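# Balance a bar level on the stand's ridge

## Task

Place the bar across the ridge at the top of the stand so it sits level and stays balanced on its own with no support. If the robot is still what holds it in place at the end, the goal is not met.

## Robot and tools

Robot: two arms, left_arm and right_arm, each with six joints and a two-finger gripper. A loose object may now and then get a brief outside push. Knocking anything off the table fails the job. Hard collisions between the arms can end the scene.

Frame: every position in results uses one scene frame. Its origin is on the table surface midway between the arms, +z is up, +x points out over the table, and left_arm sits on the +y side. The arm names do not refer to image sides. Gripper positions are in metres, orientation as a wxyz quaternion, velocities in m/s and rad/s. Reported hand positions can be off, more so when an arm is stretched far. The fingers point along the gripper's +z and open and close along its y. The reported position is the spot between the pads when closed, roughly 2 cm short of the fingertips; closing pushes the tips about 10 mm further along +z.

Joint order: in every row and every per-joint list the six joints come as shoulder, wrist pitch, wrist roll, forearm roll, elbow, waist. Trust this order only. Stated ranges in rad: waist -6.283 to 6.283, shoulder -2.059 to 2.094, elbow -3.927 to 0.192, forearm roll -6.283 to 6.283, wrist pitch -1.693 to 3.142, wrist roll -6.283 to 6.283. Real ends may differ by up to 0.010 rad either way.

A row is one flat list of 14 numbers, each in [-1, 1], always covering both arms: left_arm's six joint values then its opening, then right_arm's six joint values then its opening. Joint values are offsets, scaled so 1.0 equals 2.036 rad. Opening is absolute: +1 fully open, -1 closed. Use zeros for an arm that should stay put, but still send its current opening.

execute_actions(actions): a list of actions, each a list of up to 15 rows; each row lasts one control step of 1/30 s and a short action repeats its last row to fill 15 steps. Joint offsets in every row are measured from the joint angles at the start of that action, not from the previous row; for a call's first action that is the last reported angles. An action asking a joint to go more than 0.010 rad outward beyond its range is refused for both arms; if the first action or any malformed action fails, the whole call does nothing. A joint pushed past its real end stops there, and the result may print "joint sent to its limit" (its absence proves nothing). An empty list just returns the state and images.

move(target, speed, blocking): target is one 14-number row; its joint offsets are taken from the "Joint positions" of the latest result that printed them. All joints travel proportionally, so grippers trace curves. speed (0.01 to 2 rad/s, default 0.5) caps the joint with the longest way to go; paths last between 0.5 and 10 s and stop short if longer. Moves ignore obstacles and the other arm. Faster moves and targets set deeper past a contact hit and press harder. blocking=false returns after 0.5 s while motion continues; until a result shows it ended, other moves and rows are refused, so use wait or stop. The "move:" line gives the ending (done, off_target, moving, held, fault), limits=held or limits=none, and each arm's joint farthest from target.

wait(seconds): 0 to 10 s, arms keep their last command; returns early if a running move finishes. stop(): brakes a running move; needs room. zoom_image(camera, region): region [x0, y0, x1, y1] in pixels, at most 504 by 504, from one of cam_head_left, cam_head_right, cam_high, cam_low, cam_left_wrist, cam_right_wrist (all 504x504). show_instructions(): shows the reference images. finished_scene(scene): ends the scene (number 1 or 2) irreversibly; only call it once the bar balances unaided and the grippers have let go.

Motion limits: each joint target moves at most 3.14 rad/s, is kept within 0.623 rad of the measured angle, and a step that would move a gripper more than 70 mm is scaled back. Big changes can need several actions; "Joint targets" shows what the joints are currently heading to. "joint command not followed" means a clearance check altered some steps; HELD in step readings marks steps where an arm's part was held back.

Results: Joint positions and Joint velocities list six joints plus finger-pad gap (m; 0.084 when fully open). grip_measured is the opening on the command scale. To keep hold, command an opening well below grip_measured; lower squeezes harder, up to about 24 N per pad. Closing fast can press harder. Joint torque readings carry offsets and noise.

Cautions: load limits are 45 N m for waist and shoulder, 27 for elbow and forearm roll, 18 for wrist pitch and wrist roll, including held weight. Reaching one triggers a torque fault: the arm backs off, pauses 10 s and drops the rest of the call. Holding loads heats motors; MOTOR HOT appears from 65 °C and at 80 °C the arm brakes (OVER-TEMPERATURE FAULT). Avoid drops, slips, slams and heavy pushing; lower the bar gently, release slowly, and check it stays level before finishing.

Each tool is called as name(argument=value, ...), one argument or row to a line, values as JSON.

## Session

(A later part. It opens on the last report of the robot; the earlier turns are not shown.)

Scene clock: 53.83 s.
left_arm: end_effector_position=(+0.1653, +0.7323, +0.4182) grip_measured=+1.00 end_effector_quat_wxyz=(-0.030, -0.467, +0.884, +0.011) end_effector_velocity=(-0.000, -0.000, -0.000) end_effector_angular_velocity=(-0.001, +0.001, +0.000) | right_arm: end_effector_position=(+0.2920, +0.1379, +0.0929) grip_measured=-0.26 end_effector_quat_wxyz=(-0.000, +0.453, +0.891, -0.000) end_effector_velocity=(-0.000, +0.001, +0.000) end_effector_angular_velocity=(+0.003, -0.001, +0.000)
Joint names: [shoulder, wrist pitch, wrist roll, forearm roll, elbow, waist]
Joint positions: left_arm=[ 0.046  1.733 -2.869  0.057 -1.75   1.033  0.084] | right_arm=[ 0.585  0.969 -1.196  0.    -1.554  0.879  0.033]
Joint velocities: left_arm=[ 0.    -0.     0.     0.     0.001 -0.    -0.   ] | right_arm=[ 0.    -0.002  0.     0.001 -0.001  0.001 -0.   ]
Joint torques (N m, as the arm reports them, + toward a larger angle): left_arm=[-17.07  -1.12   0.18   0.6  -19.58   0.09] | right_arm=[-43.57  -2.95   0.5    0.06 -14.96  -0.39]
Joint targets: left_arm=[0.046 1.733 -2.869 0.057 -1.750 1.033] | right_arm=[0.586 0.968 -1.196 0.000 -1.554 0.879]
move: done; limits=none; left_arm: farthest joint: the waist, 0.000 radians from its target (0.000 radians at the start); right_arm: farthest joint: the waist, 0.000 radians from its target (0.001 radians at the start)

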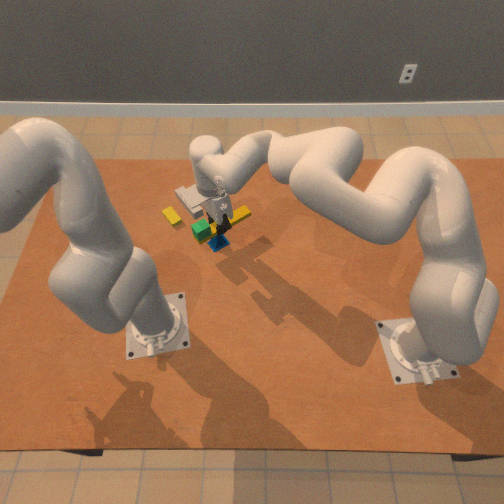

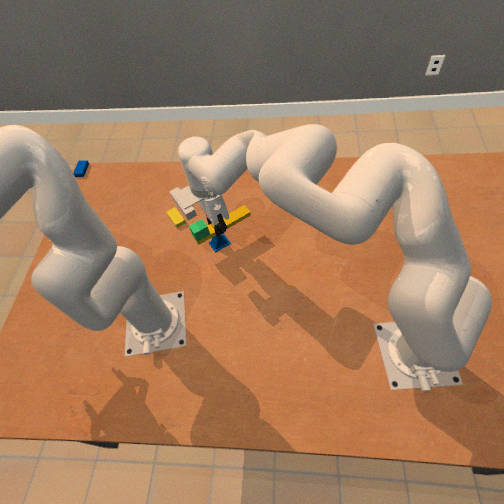

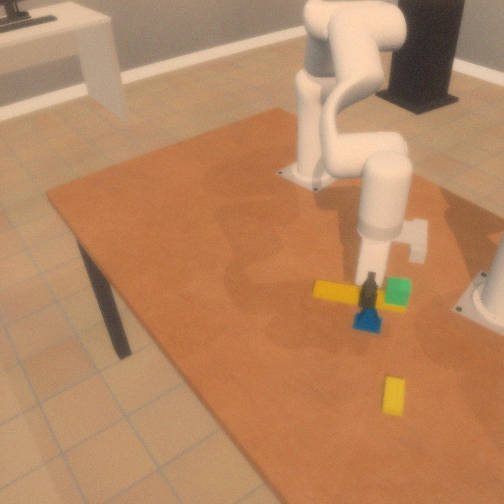

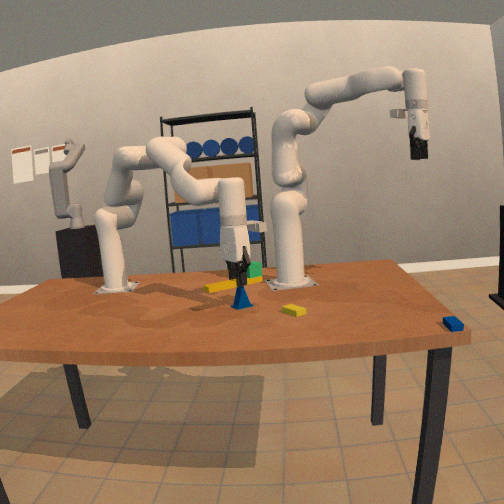

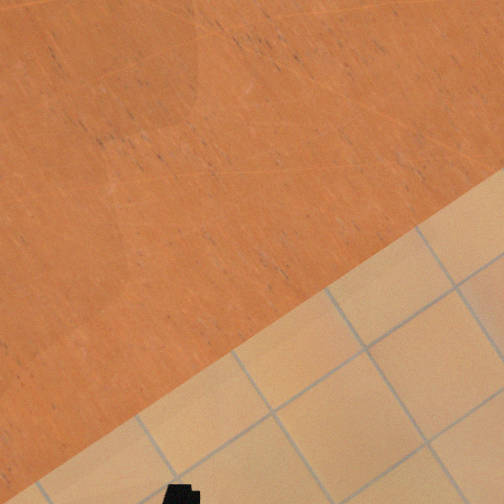

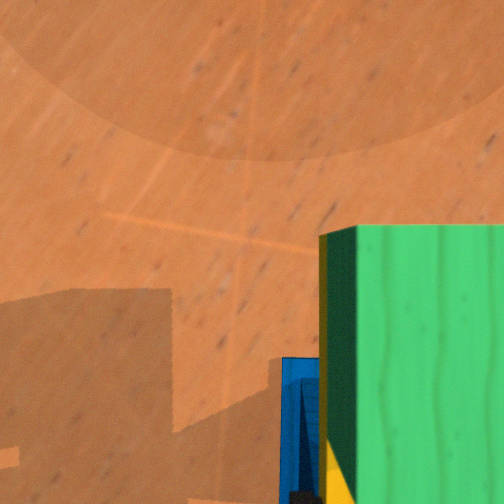

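move(
  target=[0,0,0,0,0,0,1,0.0015,-0.0015,0,0,0,0,-0.4],
  speed=0.02,
)

Scene clock: 60.33 s.
left_arm: end_effector_position=(+0.1653, +0.7323, +0.4182) grip_measured=+1.00 end_effector_quat_wxyz=(-0.030, -0.467, +0.884, +0.011) end_effector_velocity=(+0.000, +0.000, +0.000) end_effector_angular_velocity=(+0.001, +0.000, -0.000) | right_arm: end_effector_position=(+0.2922, +0.1382, +0.0915) grip_measured=-0.26 end_effector_quat_wxyz=(-0.000, +0.453, +0.891, +0.000) end_effector_velocity=(-0.001, +0.000, -0.000) end_effector_angular_velocity=(+0.001, +0.001, +0.000)
Joint names: [shoulder, wrist pitch, wrist roll, forearm roll, elbow, waist]
Joint positions: left_arm=[ 0.046  1.733 -2.869  0.057 -1.75   1.033  0.084] | right_arm=[ 0.588  0.966 -1.196  0.    -1.554  0.879  0.033]
Joint velocities: left_arm=[-0.    -0.001 -0.     0.001  0.    -0.    -0.   ] | right_arm=[ 0.    -0.001 -0.     0.001  0.001  0.001 -0.   ]
Joint torques (N m, as the arm reports them, + toward a larger angle): left_arm=[-17.09  -1.15   0.11   0.5  -19.6    0.15] | right_arm=[-43.11  -2.98   0.5    0.   -14.72  -0.04]
Joint targets: left_arm=[0.046 1.733 -2.869 0.057 -1.750 1.033] | right_arm=[0.588 0.966 -1.196 0.000 -1.554 0.879]
move: done; limits=none; left_arm: farthest joint: the waist, 0.000 radians from its target (0.000 radians at the start); right_arm: farthest joint: the waist, 0.000 radians from its target (0.000 radians at the start)

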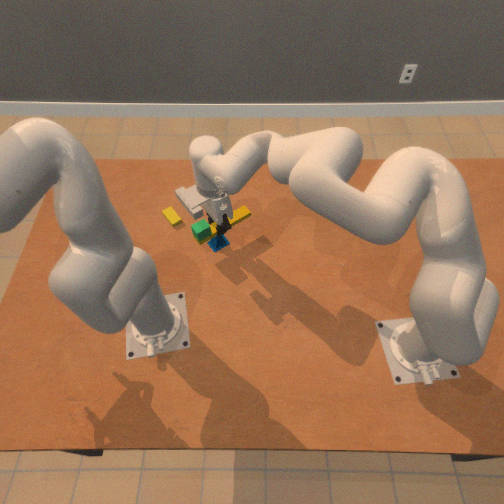

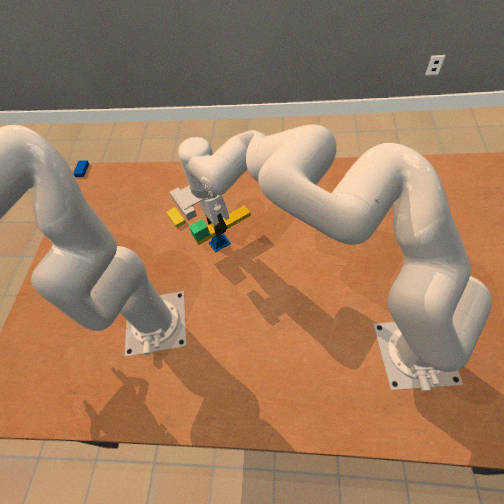

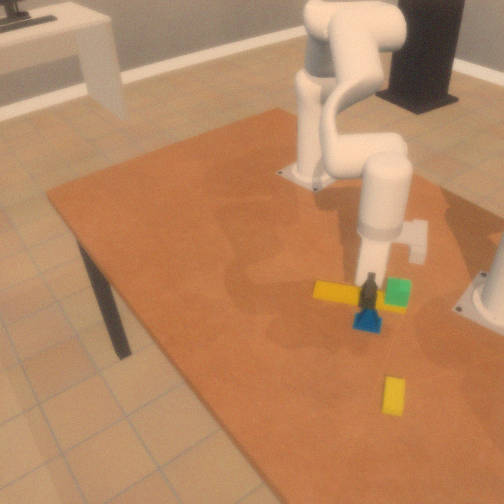

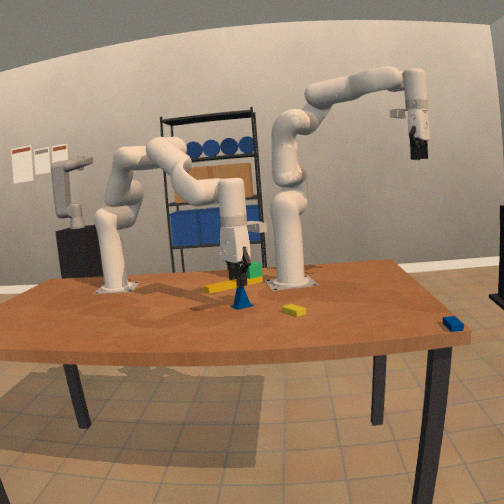

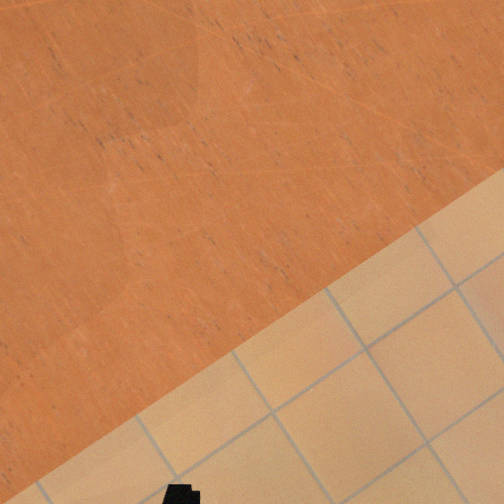

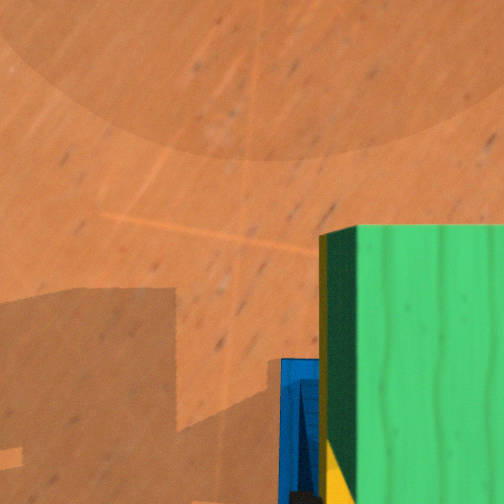

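Light touch. Test release with regrip.

execute_actions(
  actions=[
    [[0,0,0,0,0,0,1,0,0,0,0,0,0,-0.25],[0,0,0,0,0,0,1,0,0,0,0,0,0,-0.22],[0,0,0,0,0,0,1,0,0,0,0,0,0,-0.2],[0,0,0,0,0,0,1,0,0,0,0,0,0,-0.17],[0,0,0,0,0,0,1,0,0,0,0,0,0,-0.14],[0,0,0,0,0,0,1,0,0,0,0,0,0,-0.14],[0,0,0,0,0,0,1,0,0,0,0,0,0,-0.14],[0,0,0,0,0,0,1,0,0,0,0,0,0,-0.14],[0,0,0,0,0,0,1,0,0,0,0,0,0,-0.14],[0,0,0,0,0,0,1,0,0,0,0,0,0,-0.14],[0,0,0,0,0,0,1,0,0,0,0,0,0,-0.14],[0,0,0,0,0,0,1,0,0,0,0,0,0,-0.28]],
  ],
)

Scene clock: 71.13 s.
left_arm: end_effector_position=(+0.1653, +0.7323, +0.4182) grip_measured=+1.00 end_effector_quat_wxyz=(-0.030, -0.467, +0.884, +0.011) end_effector_velocity=(-0.000, +0.000, +0.000) end_effector_angular_velocity=(+0.001, -0.000, +0.000) | right_arm: end_effector_position=(+0.2922, +0.1381, +0.0914) grip_measured=-0.26 end_effector_quat_wxyz=(-0.000, +0.453, +0.891, +0.000) end_effector_velocity=(+0.001, +0.000, +0.002) end_effector_angular_velocity=(+0.002, -0.001, +0.000)
Joint names: [shoulder, wrist pitch, wrist roll, forearm roll, elbow, waist]
Joint positions: left_arm=[ 0.046  1.733 -2.869  0.057 -1.75   1.033  0.084] | right_arm=[ 0.588  0.966 -1.196  0.    -1.554  0.879  0.033]
Joint velocities: left_arm=[-0. -0. -0.  0. -0.  0.  0.] | right_arm=[-0.002  0.    -0.001  0.    -0.001 -0.    -0.004]
Joint torques (N m, as the arm reports them, + toward a larger angle): left_arm=[-17.32  -1.16   0.14   0.51 -19.61  -0.1 ] | right_arm=[-42.64  -2.87   0.4    0.   -14.32  -0.21]
Joint targets: left_arm=[0.046 1.733 -2.869 0.057 -1.750 1.033] | right_arm=[0.588 0.966 -1.196 0.000 -1.554 0.879]
Step readings (joint positions):
0: left_arm=[0.046 1.733 -2.869 0.057 -1.750 1.033] | right_arm=[0.588 0.966 -1.196 0.000 -1.554 0.879]
1: left_arm=[0.046 1.733 -2.869 0.057 -1.750 1.033] | right_arm=[0.588 0.966 -1.196 0.000 -1.554 0.879]
2: left_arm=[0.046 1.733 -2.869 0.057 -1.750 1.033] | right_arm=[0.588 0.966 -1.196 0.000 -1.554 0.879]
4: left_arm=[0.046 1.733 -2.869 0.057 -1.750 1.033] | right_arm=[0.588 0.966 -1.196 0.000 -1.554 0.879]
8: left_arm=[0.046 1.733 -2.869 0.057 -1.750 1.033] | right_arm=[0.589 0.966 -1.196 0.000 -1.553 0.879]
15: Joint positions above

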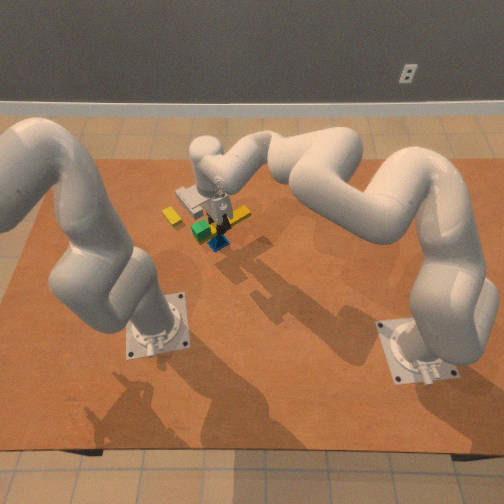

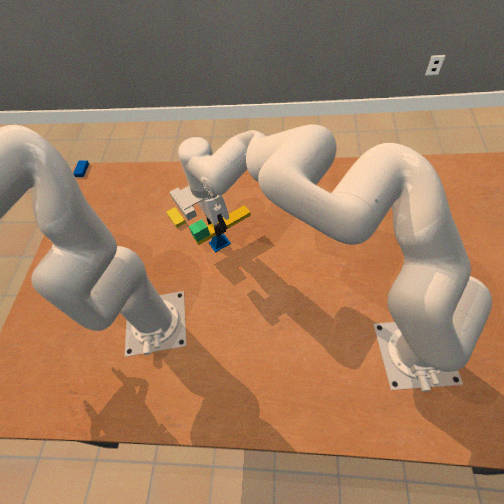

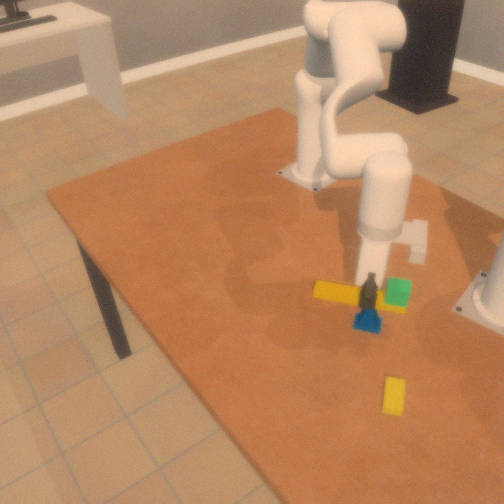

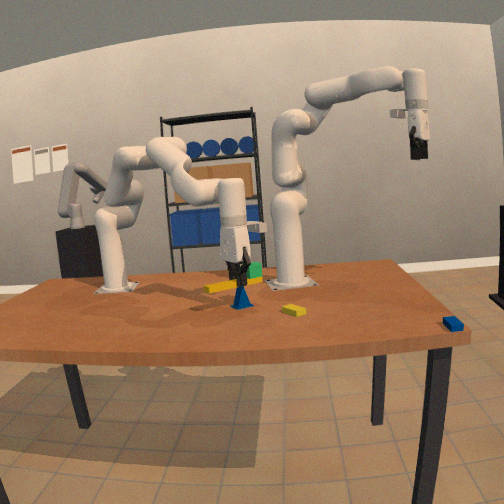

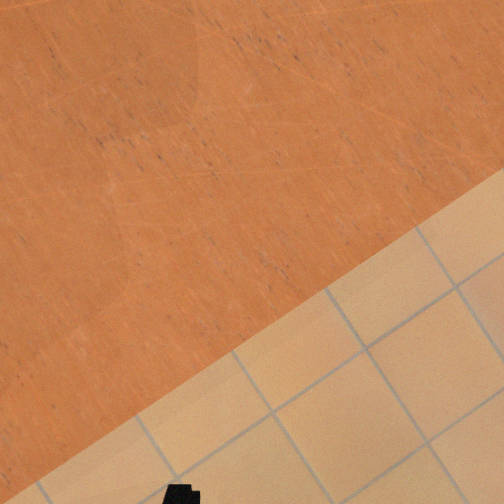

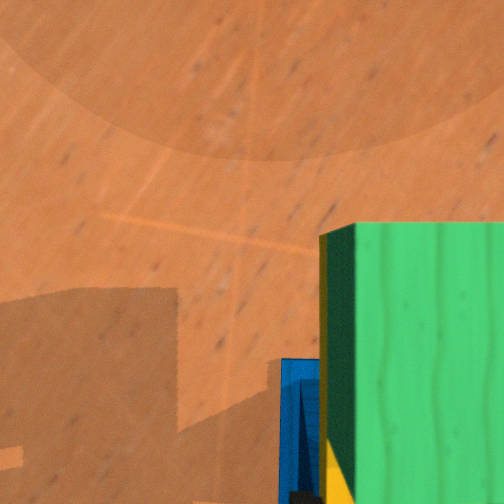

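execute_actions(
  actions=[
    [[0,0,0,0,0,0,1,0,0,0,0,0,-0.0013,-0.35]],
    [[0,0,0,0,0,0,1,0,0,0,0,0,0,-0.25],[0,0,0,0,0,0,1,0,0,0,0,0,0,-0.22],[0,0,0,0,0,0,1,0,0,0,0,0,0,-0.2],[0,0,0,0,0,0,1,0,0,0,0,0,0,-0.17],[0,0,0,0,0,0,1,0,0,0,0,0,0,-0.14]],
  ],
)

move(
  target=[0,0,0,0,0,0,1,-0.06,0.06,0,0,0,0,1],
  speed=0.15,
)

wait(
  seconds=2,
)

Scene clock: 81.33 s.
left_arm: end_effector_position=(+0.1653, +0.7323, +0.4182) grip_measured=+1.00 end_effector_quat_wxyz=(-0.030, -0.467, +0.884, +0.011) end_effector_velocity=(-0.000, +0.000, +0.000) end_effector_angular_velocity=(+0.000, +0.000, +0.000) | right_arm: end_effector_position=(+0.2935, +0.1373, +0.0915) grip_measured=-0.15 end_effector_quat_wxyz=(-0.000, +0.454, +0.891, +0.000) end_effector_velocity=(-0.000, -0.001, -0.002) end_effector_angular_velocity=(-0.003, +0.002, -0.000)
Joint names: [shoulder, wrist pitch, wrist roll, forearm roll, elbow, waist]
Joint positions: left_arm=[ 0.046  1.733 -2.869  0.057 -1.75   1.033  0.084] | right_arm=[ 0.588  0.966 -1.196  0.    -1.554  0.876  0.037]
Joint velocities: left_arm=[-0.     0.     0.     0.001 -0.     0.     0.   ] | right_arm=[ 0.001 -0.     0.    -0.     0.002 -0.     0.   ]
Joint torques (N m, as the arm reports them, + toward a larger angle): left_arm=[-17.28  -1.17   0.11   0.54 -19.54  -0.07] | right_arm=[-42.71  -2.82   0.45  -0.1  -14.46  -0.35]
Joint targets: left_arm=[0.046 1.733 -2.869 0.057 -1.750 1.033] | right_arm=[0.588 0.966 -1.196 0.000 -1.554 0.876]
Step readings (joint positions; steps 1 to 15: 1st action; 16 to 30: 2nd action):
0: left_arm=[0.046 1.733 -2.869 0.057 -1.750 1.033] | right_arm=[0.588 0.966 -1.196 0.000 -1.554 0.879]
1: left_arm=[0.046 1.733 -2.869 0.057 -1.750 1.033] | right_arm=[0.588 0.966 -1.196 0.000 -1.554 0.879]
2: left_arm=[0.046 1.733 -2.869 0.057 -1.750 1.033] | right_arm=[0.588 0.966 -1.196 0.000 -1.554 0.879]
4: left_arm=[0.046 1.733 -2.869 0.057 -1.750 1.033] | right_arm=[0.588 0.966 -1.196 0.000 -1.554 0.878]
8: left_arm=[0.046 1.733 -2.869 0.057 -1.750 1.033] | right_arm=[0.588 0.966 -1.196 0.000 -1.554 0.876]
15: left_arm=[0.046 1.733 -2.869 0.057 -1.750 1.033] | right_arm=[0.588 0.966 -1.196 0.000 -1.554 0.876]
16: left_arm=[0.046 1.733 -2.869 0.057 -1.750 1.033] | right_arm=[0.588 0.966 -1.196 0.000 -1.554 0.876]
17: left_arm=[0.046 1.733 -2.869 0.057 -1.750 1.033] | right_arm=[0.588 0.966 -1.196 0.000 -1.554 0.876]
19: left_arm=[0.046 1.733 -2.869 0.057 -1.750 1.033] | right_arm=[0.588 0.966 -1.196 0.000 -1.554 0.876]
23: left_arm=[0.046 1.733 -2.869 0.057 -1.750 1.033] | right_arm=[0.588 0.965 -1.196 0.000 -1.554 0.876]
30: Joint positions above

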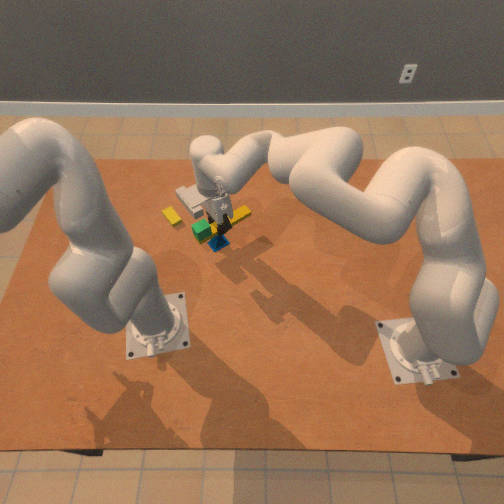

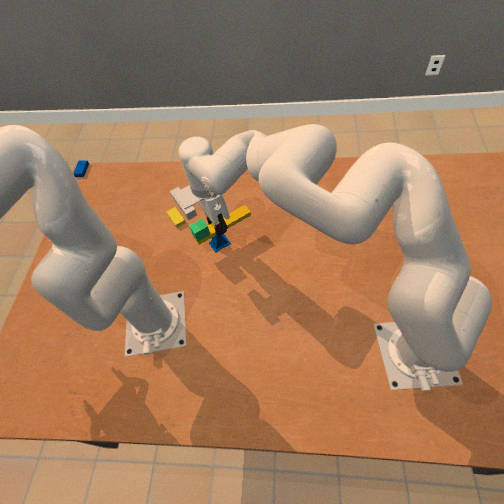

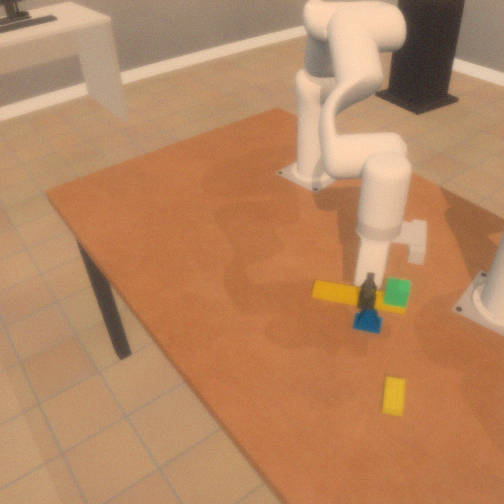

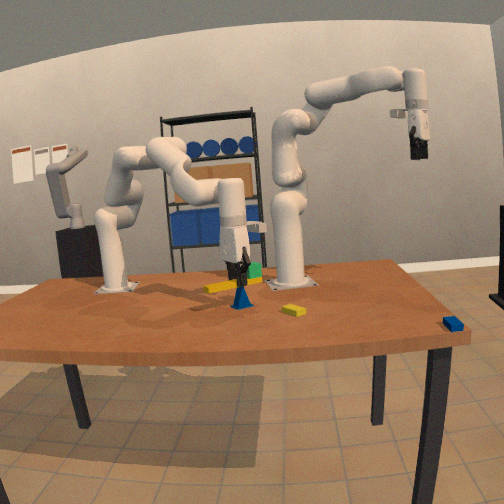

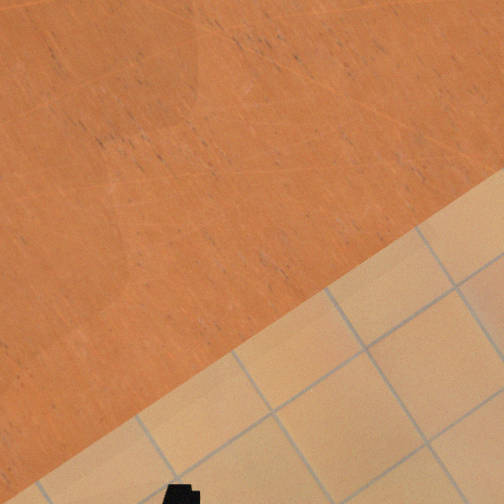

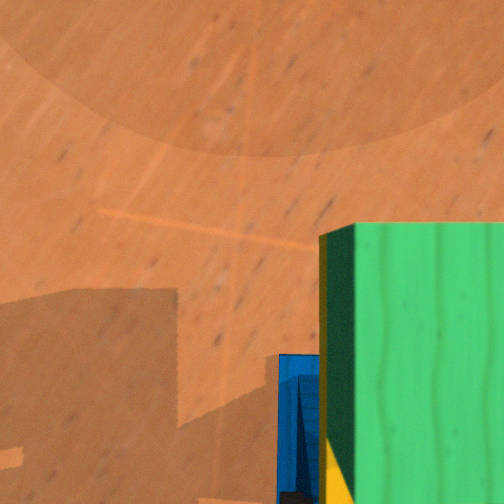

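Scene clock: 82.63 s.
left_arm: end_effector_position=(+0.1653, +0.7323, +0.4182) grip_measured=+1.00 end_effector_quat_wxyz=(-0.030, -0.467, +0.884, +0.011) end_effector_velocity=(-0.000, -0.000, -0.000) end_effector_angular_velocity=(-0.001, +0.001, +0.000) | right_arm: end_effector_position=(+0.2863, +0.1261, +0.1549) grip_measured=+1.00 end_effector_quat_wxyz=(-0.000, +0.454, +0.891, -0.000) end_effector_velocity=(+0.001, +0.001, +0.003) end_effector_angular_velocity=(+0.004, -0.003, -0.001)
Joint names: [shoulder, wrist pitch, wrist roll, forearm roll, elbow, waist]
Joint positions: left_arm=[ 0.046  1.733 -2.869  0.057 -1.75   1.033  0.084] | right_arm=[ 0.467  1.088 -1.196  0.    -1.554  0.876  0.084]
Joint velocities: left_arm=[ 0.  0. -0.  0.  0.  0. -0.] | right_arm=[-0.003  0.001  0.    -0.001 -0.003 -0.001  0.   ]
Joint torques (N m, as the arm reports them, + toward a larger angle): left_arm=[-16.91  -1.05   0.19   0.53 -19.46  -0.05] | right_arm=[-40.49  -2.9    0.56  -0.17 -14.92  -0.17]
Joint targets: left_arm=[0.046 1.733 -2.869 0.057 -1.750 1.033] | right_arm=[0.466 1.088 -1.196 0.000 -1.554 0.876]
move: done; limits=none; left_arm: farthest joint: the waist, 0.000 radians from its target (0.000 radians at the start); right_arm: farthest joint: the shoulder, 0.001 radians from its target (0.122 radians at the start)

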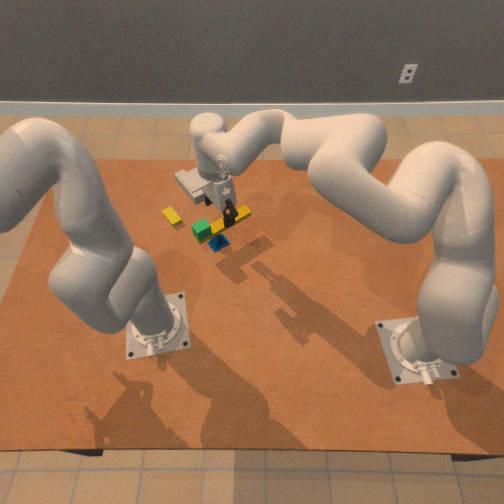

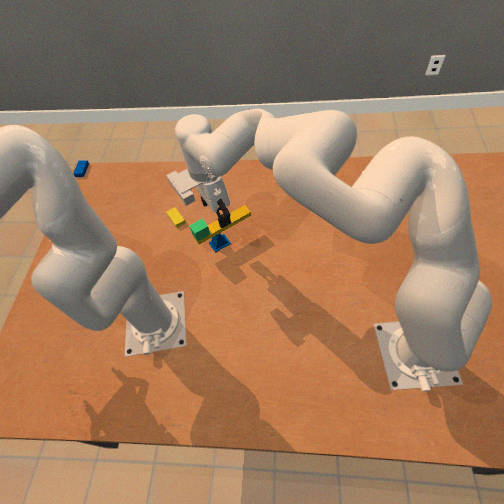

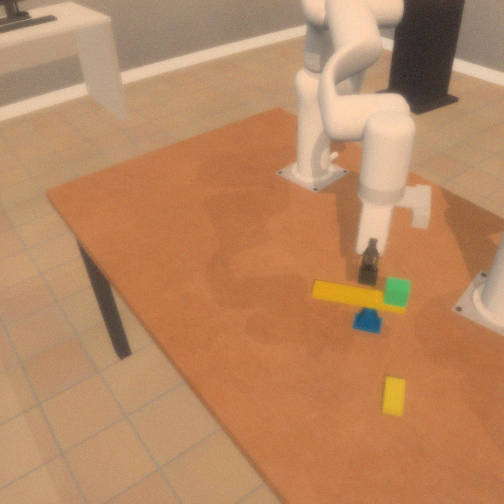

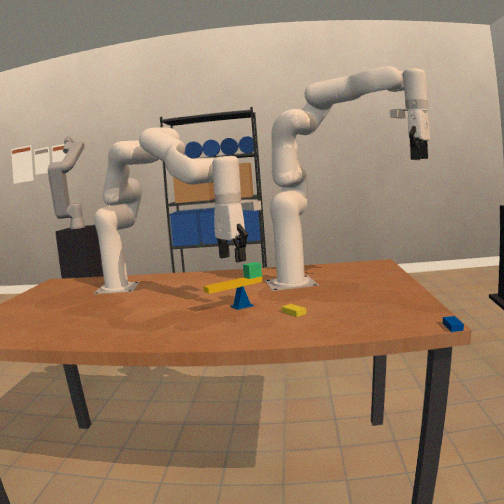

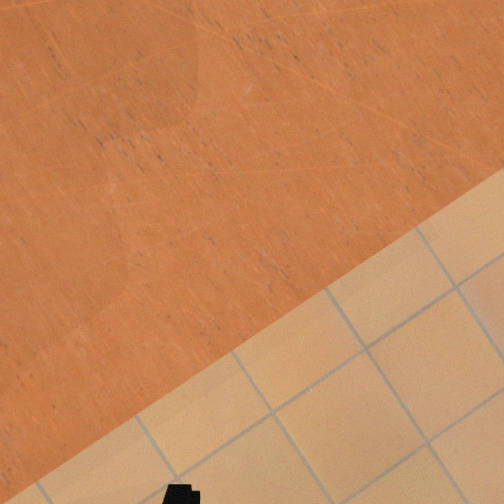

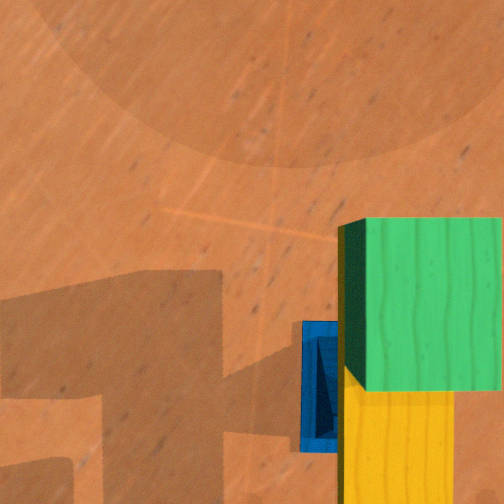

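Scene clock: 84.63 s.
left_arm: end_effector_position=(+0.1653, +0.7323, +0.4182) grip_measured=+1.00 end_effector_quat_wxyz=(-0.030, -0.467, +0.884, +0.011) end_effector_velocity=(-0.000, +0.000, -0.000) end_effector_angular_velocity=(+0.000, +0.000, +0.000) | right_arm: end_effector_position=(+0.2864, +0.1262, +0.1553) grip_measured=+1.00 end_effector_quat_wxyz=(-0.000, +0.454, +0.891, +0.000) end_effector_velocity=(+0.001, +0.000, +0.001) end_effector_angular_velocity=(+0.001, -0.001, -0.000)
Joint names: [shoulder, wrist pitch, wrist roll, forearm roll, elbow, waist]
Joint positions: left_arm=[ 0.046  1.733 -2.869  0.057 -1.75   1.033  0.084] | right_arm=[ 0.466  1.088 -1.196  0.    -1.554  0.876  0.084]
Joint velocities: left_arm=[-0.    -0.    -0.     0.     0.001  0.    -0.   ] | right_arm=[-0.     0.    -0.001 -0.001 -0.002 -0.001 -0.   ]
Joint torques (N m, as the arm reports them, + toward a larger angle): left_arm=[-17.06  -1.14   0.05   0.59 -19.52  -0.23] | right_arm=[-40.65  -2.89   0.51  -0.17 -15.01  -0.26]
Joint targets: left_arm=[0.046 1.733 -2.869 0.057 -1.750 1.033] | right_arm=[0.466 1.088 -1.196 0.000 -1.554 0.876]
wait: 2.00 s; at rest by 0.17 s

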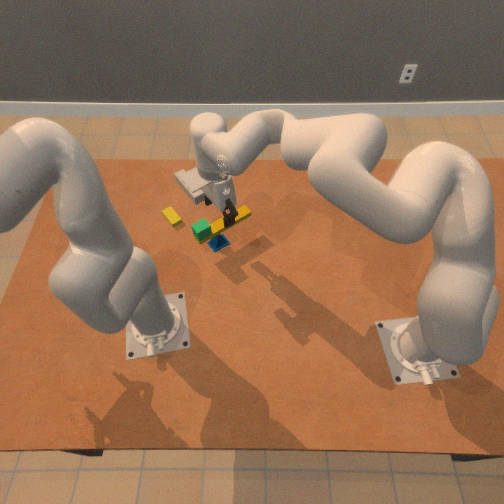

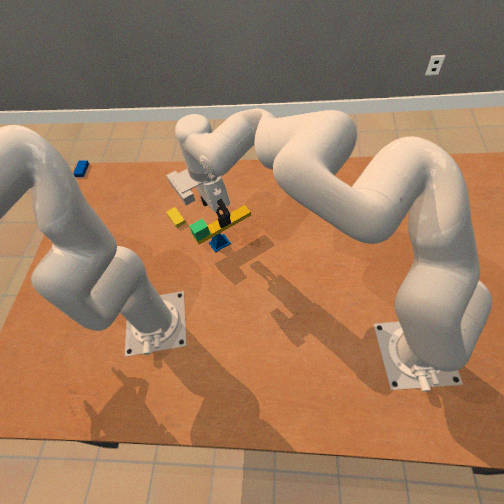

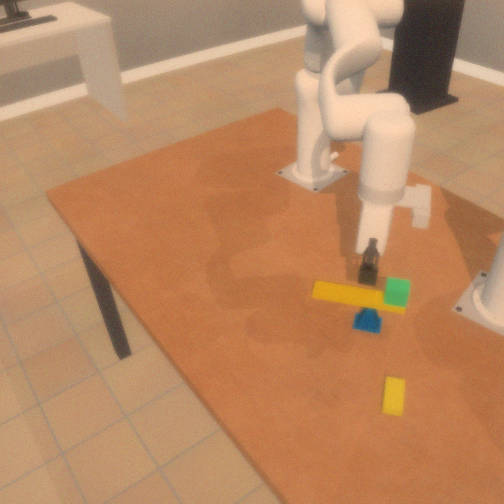

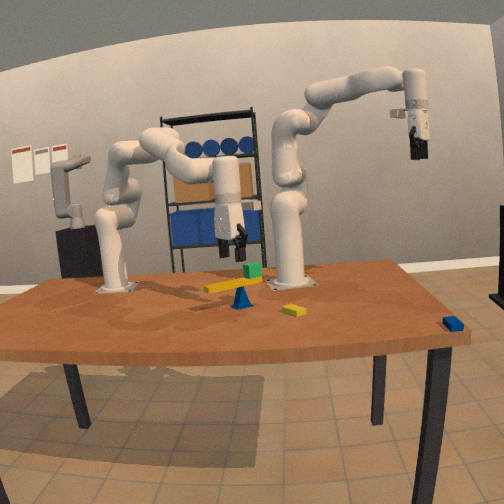

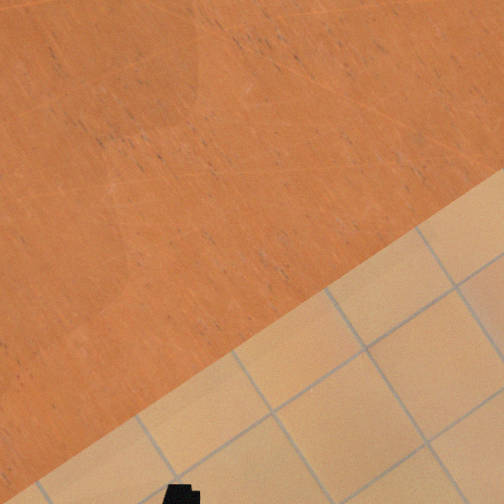

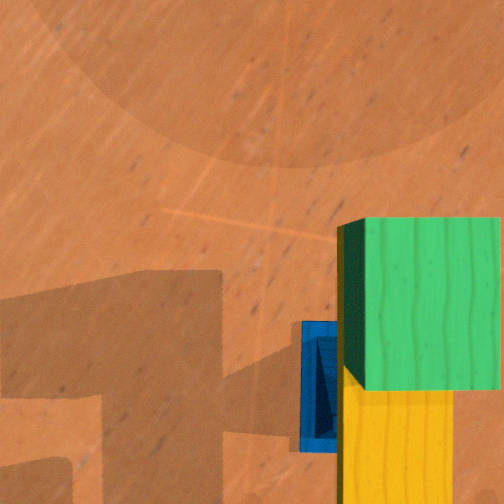

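finished_scene(
  scene=2,
)

The scene is finished: the task was done.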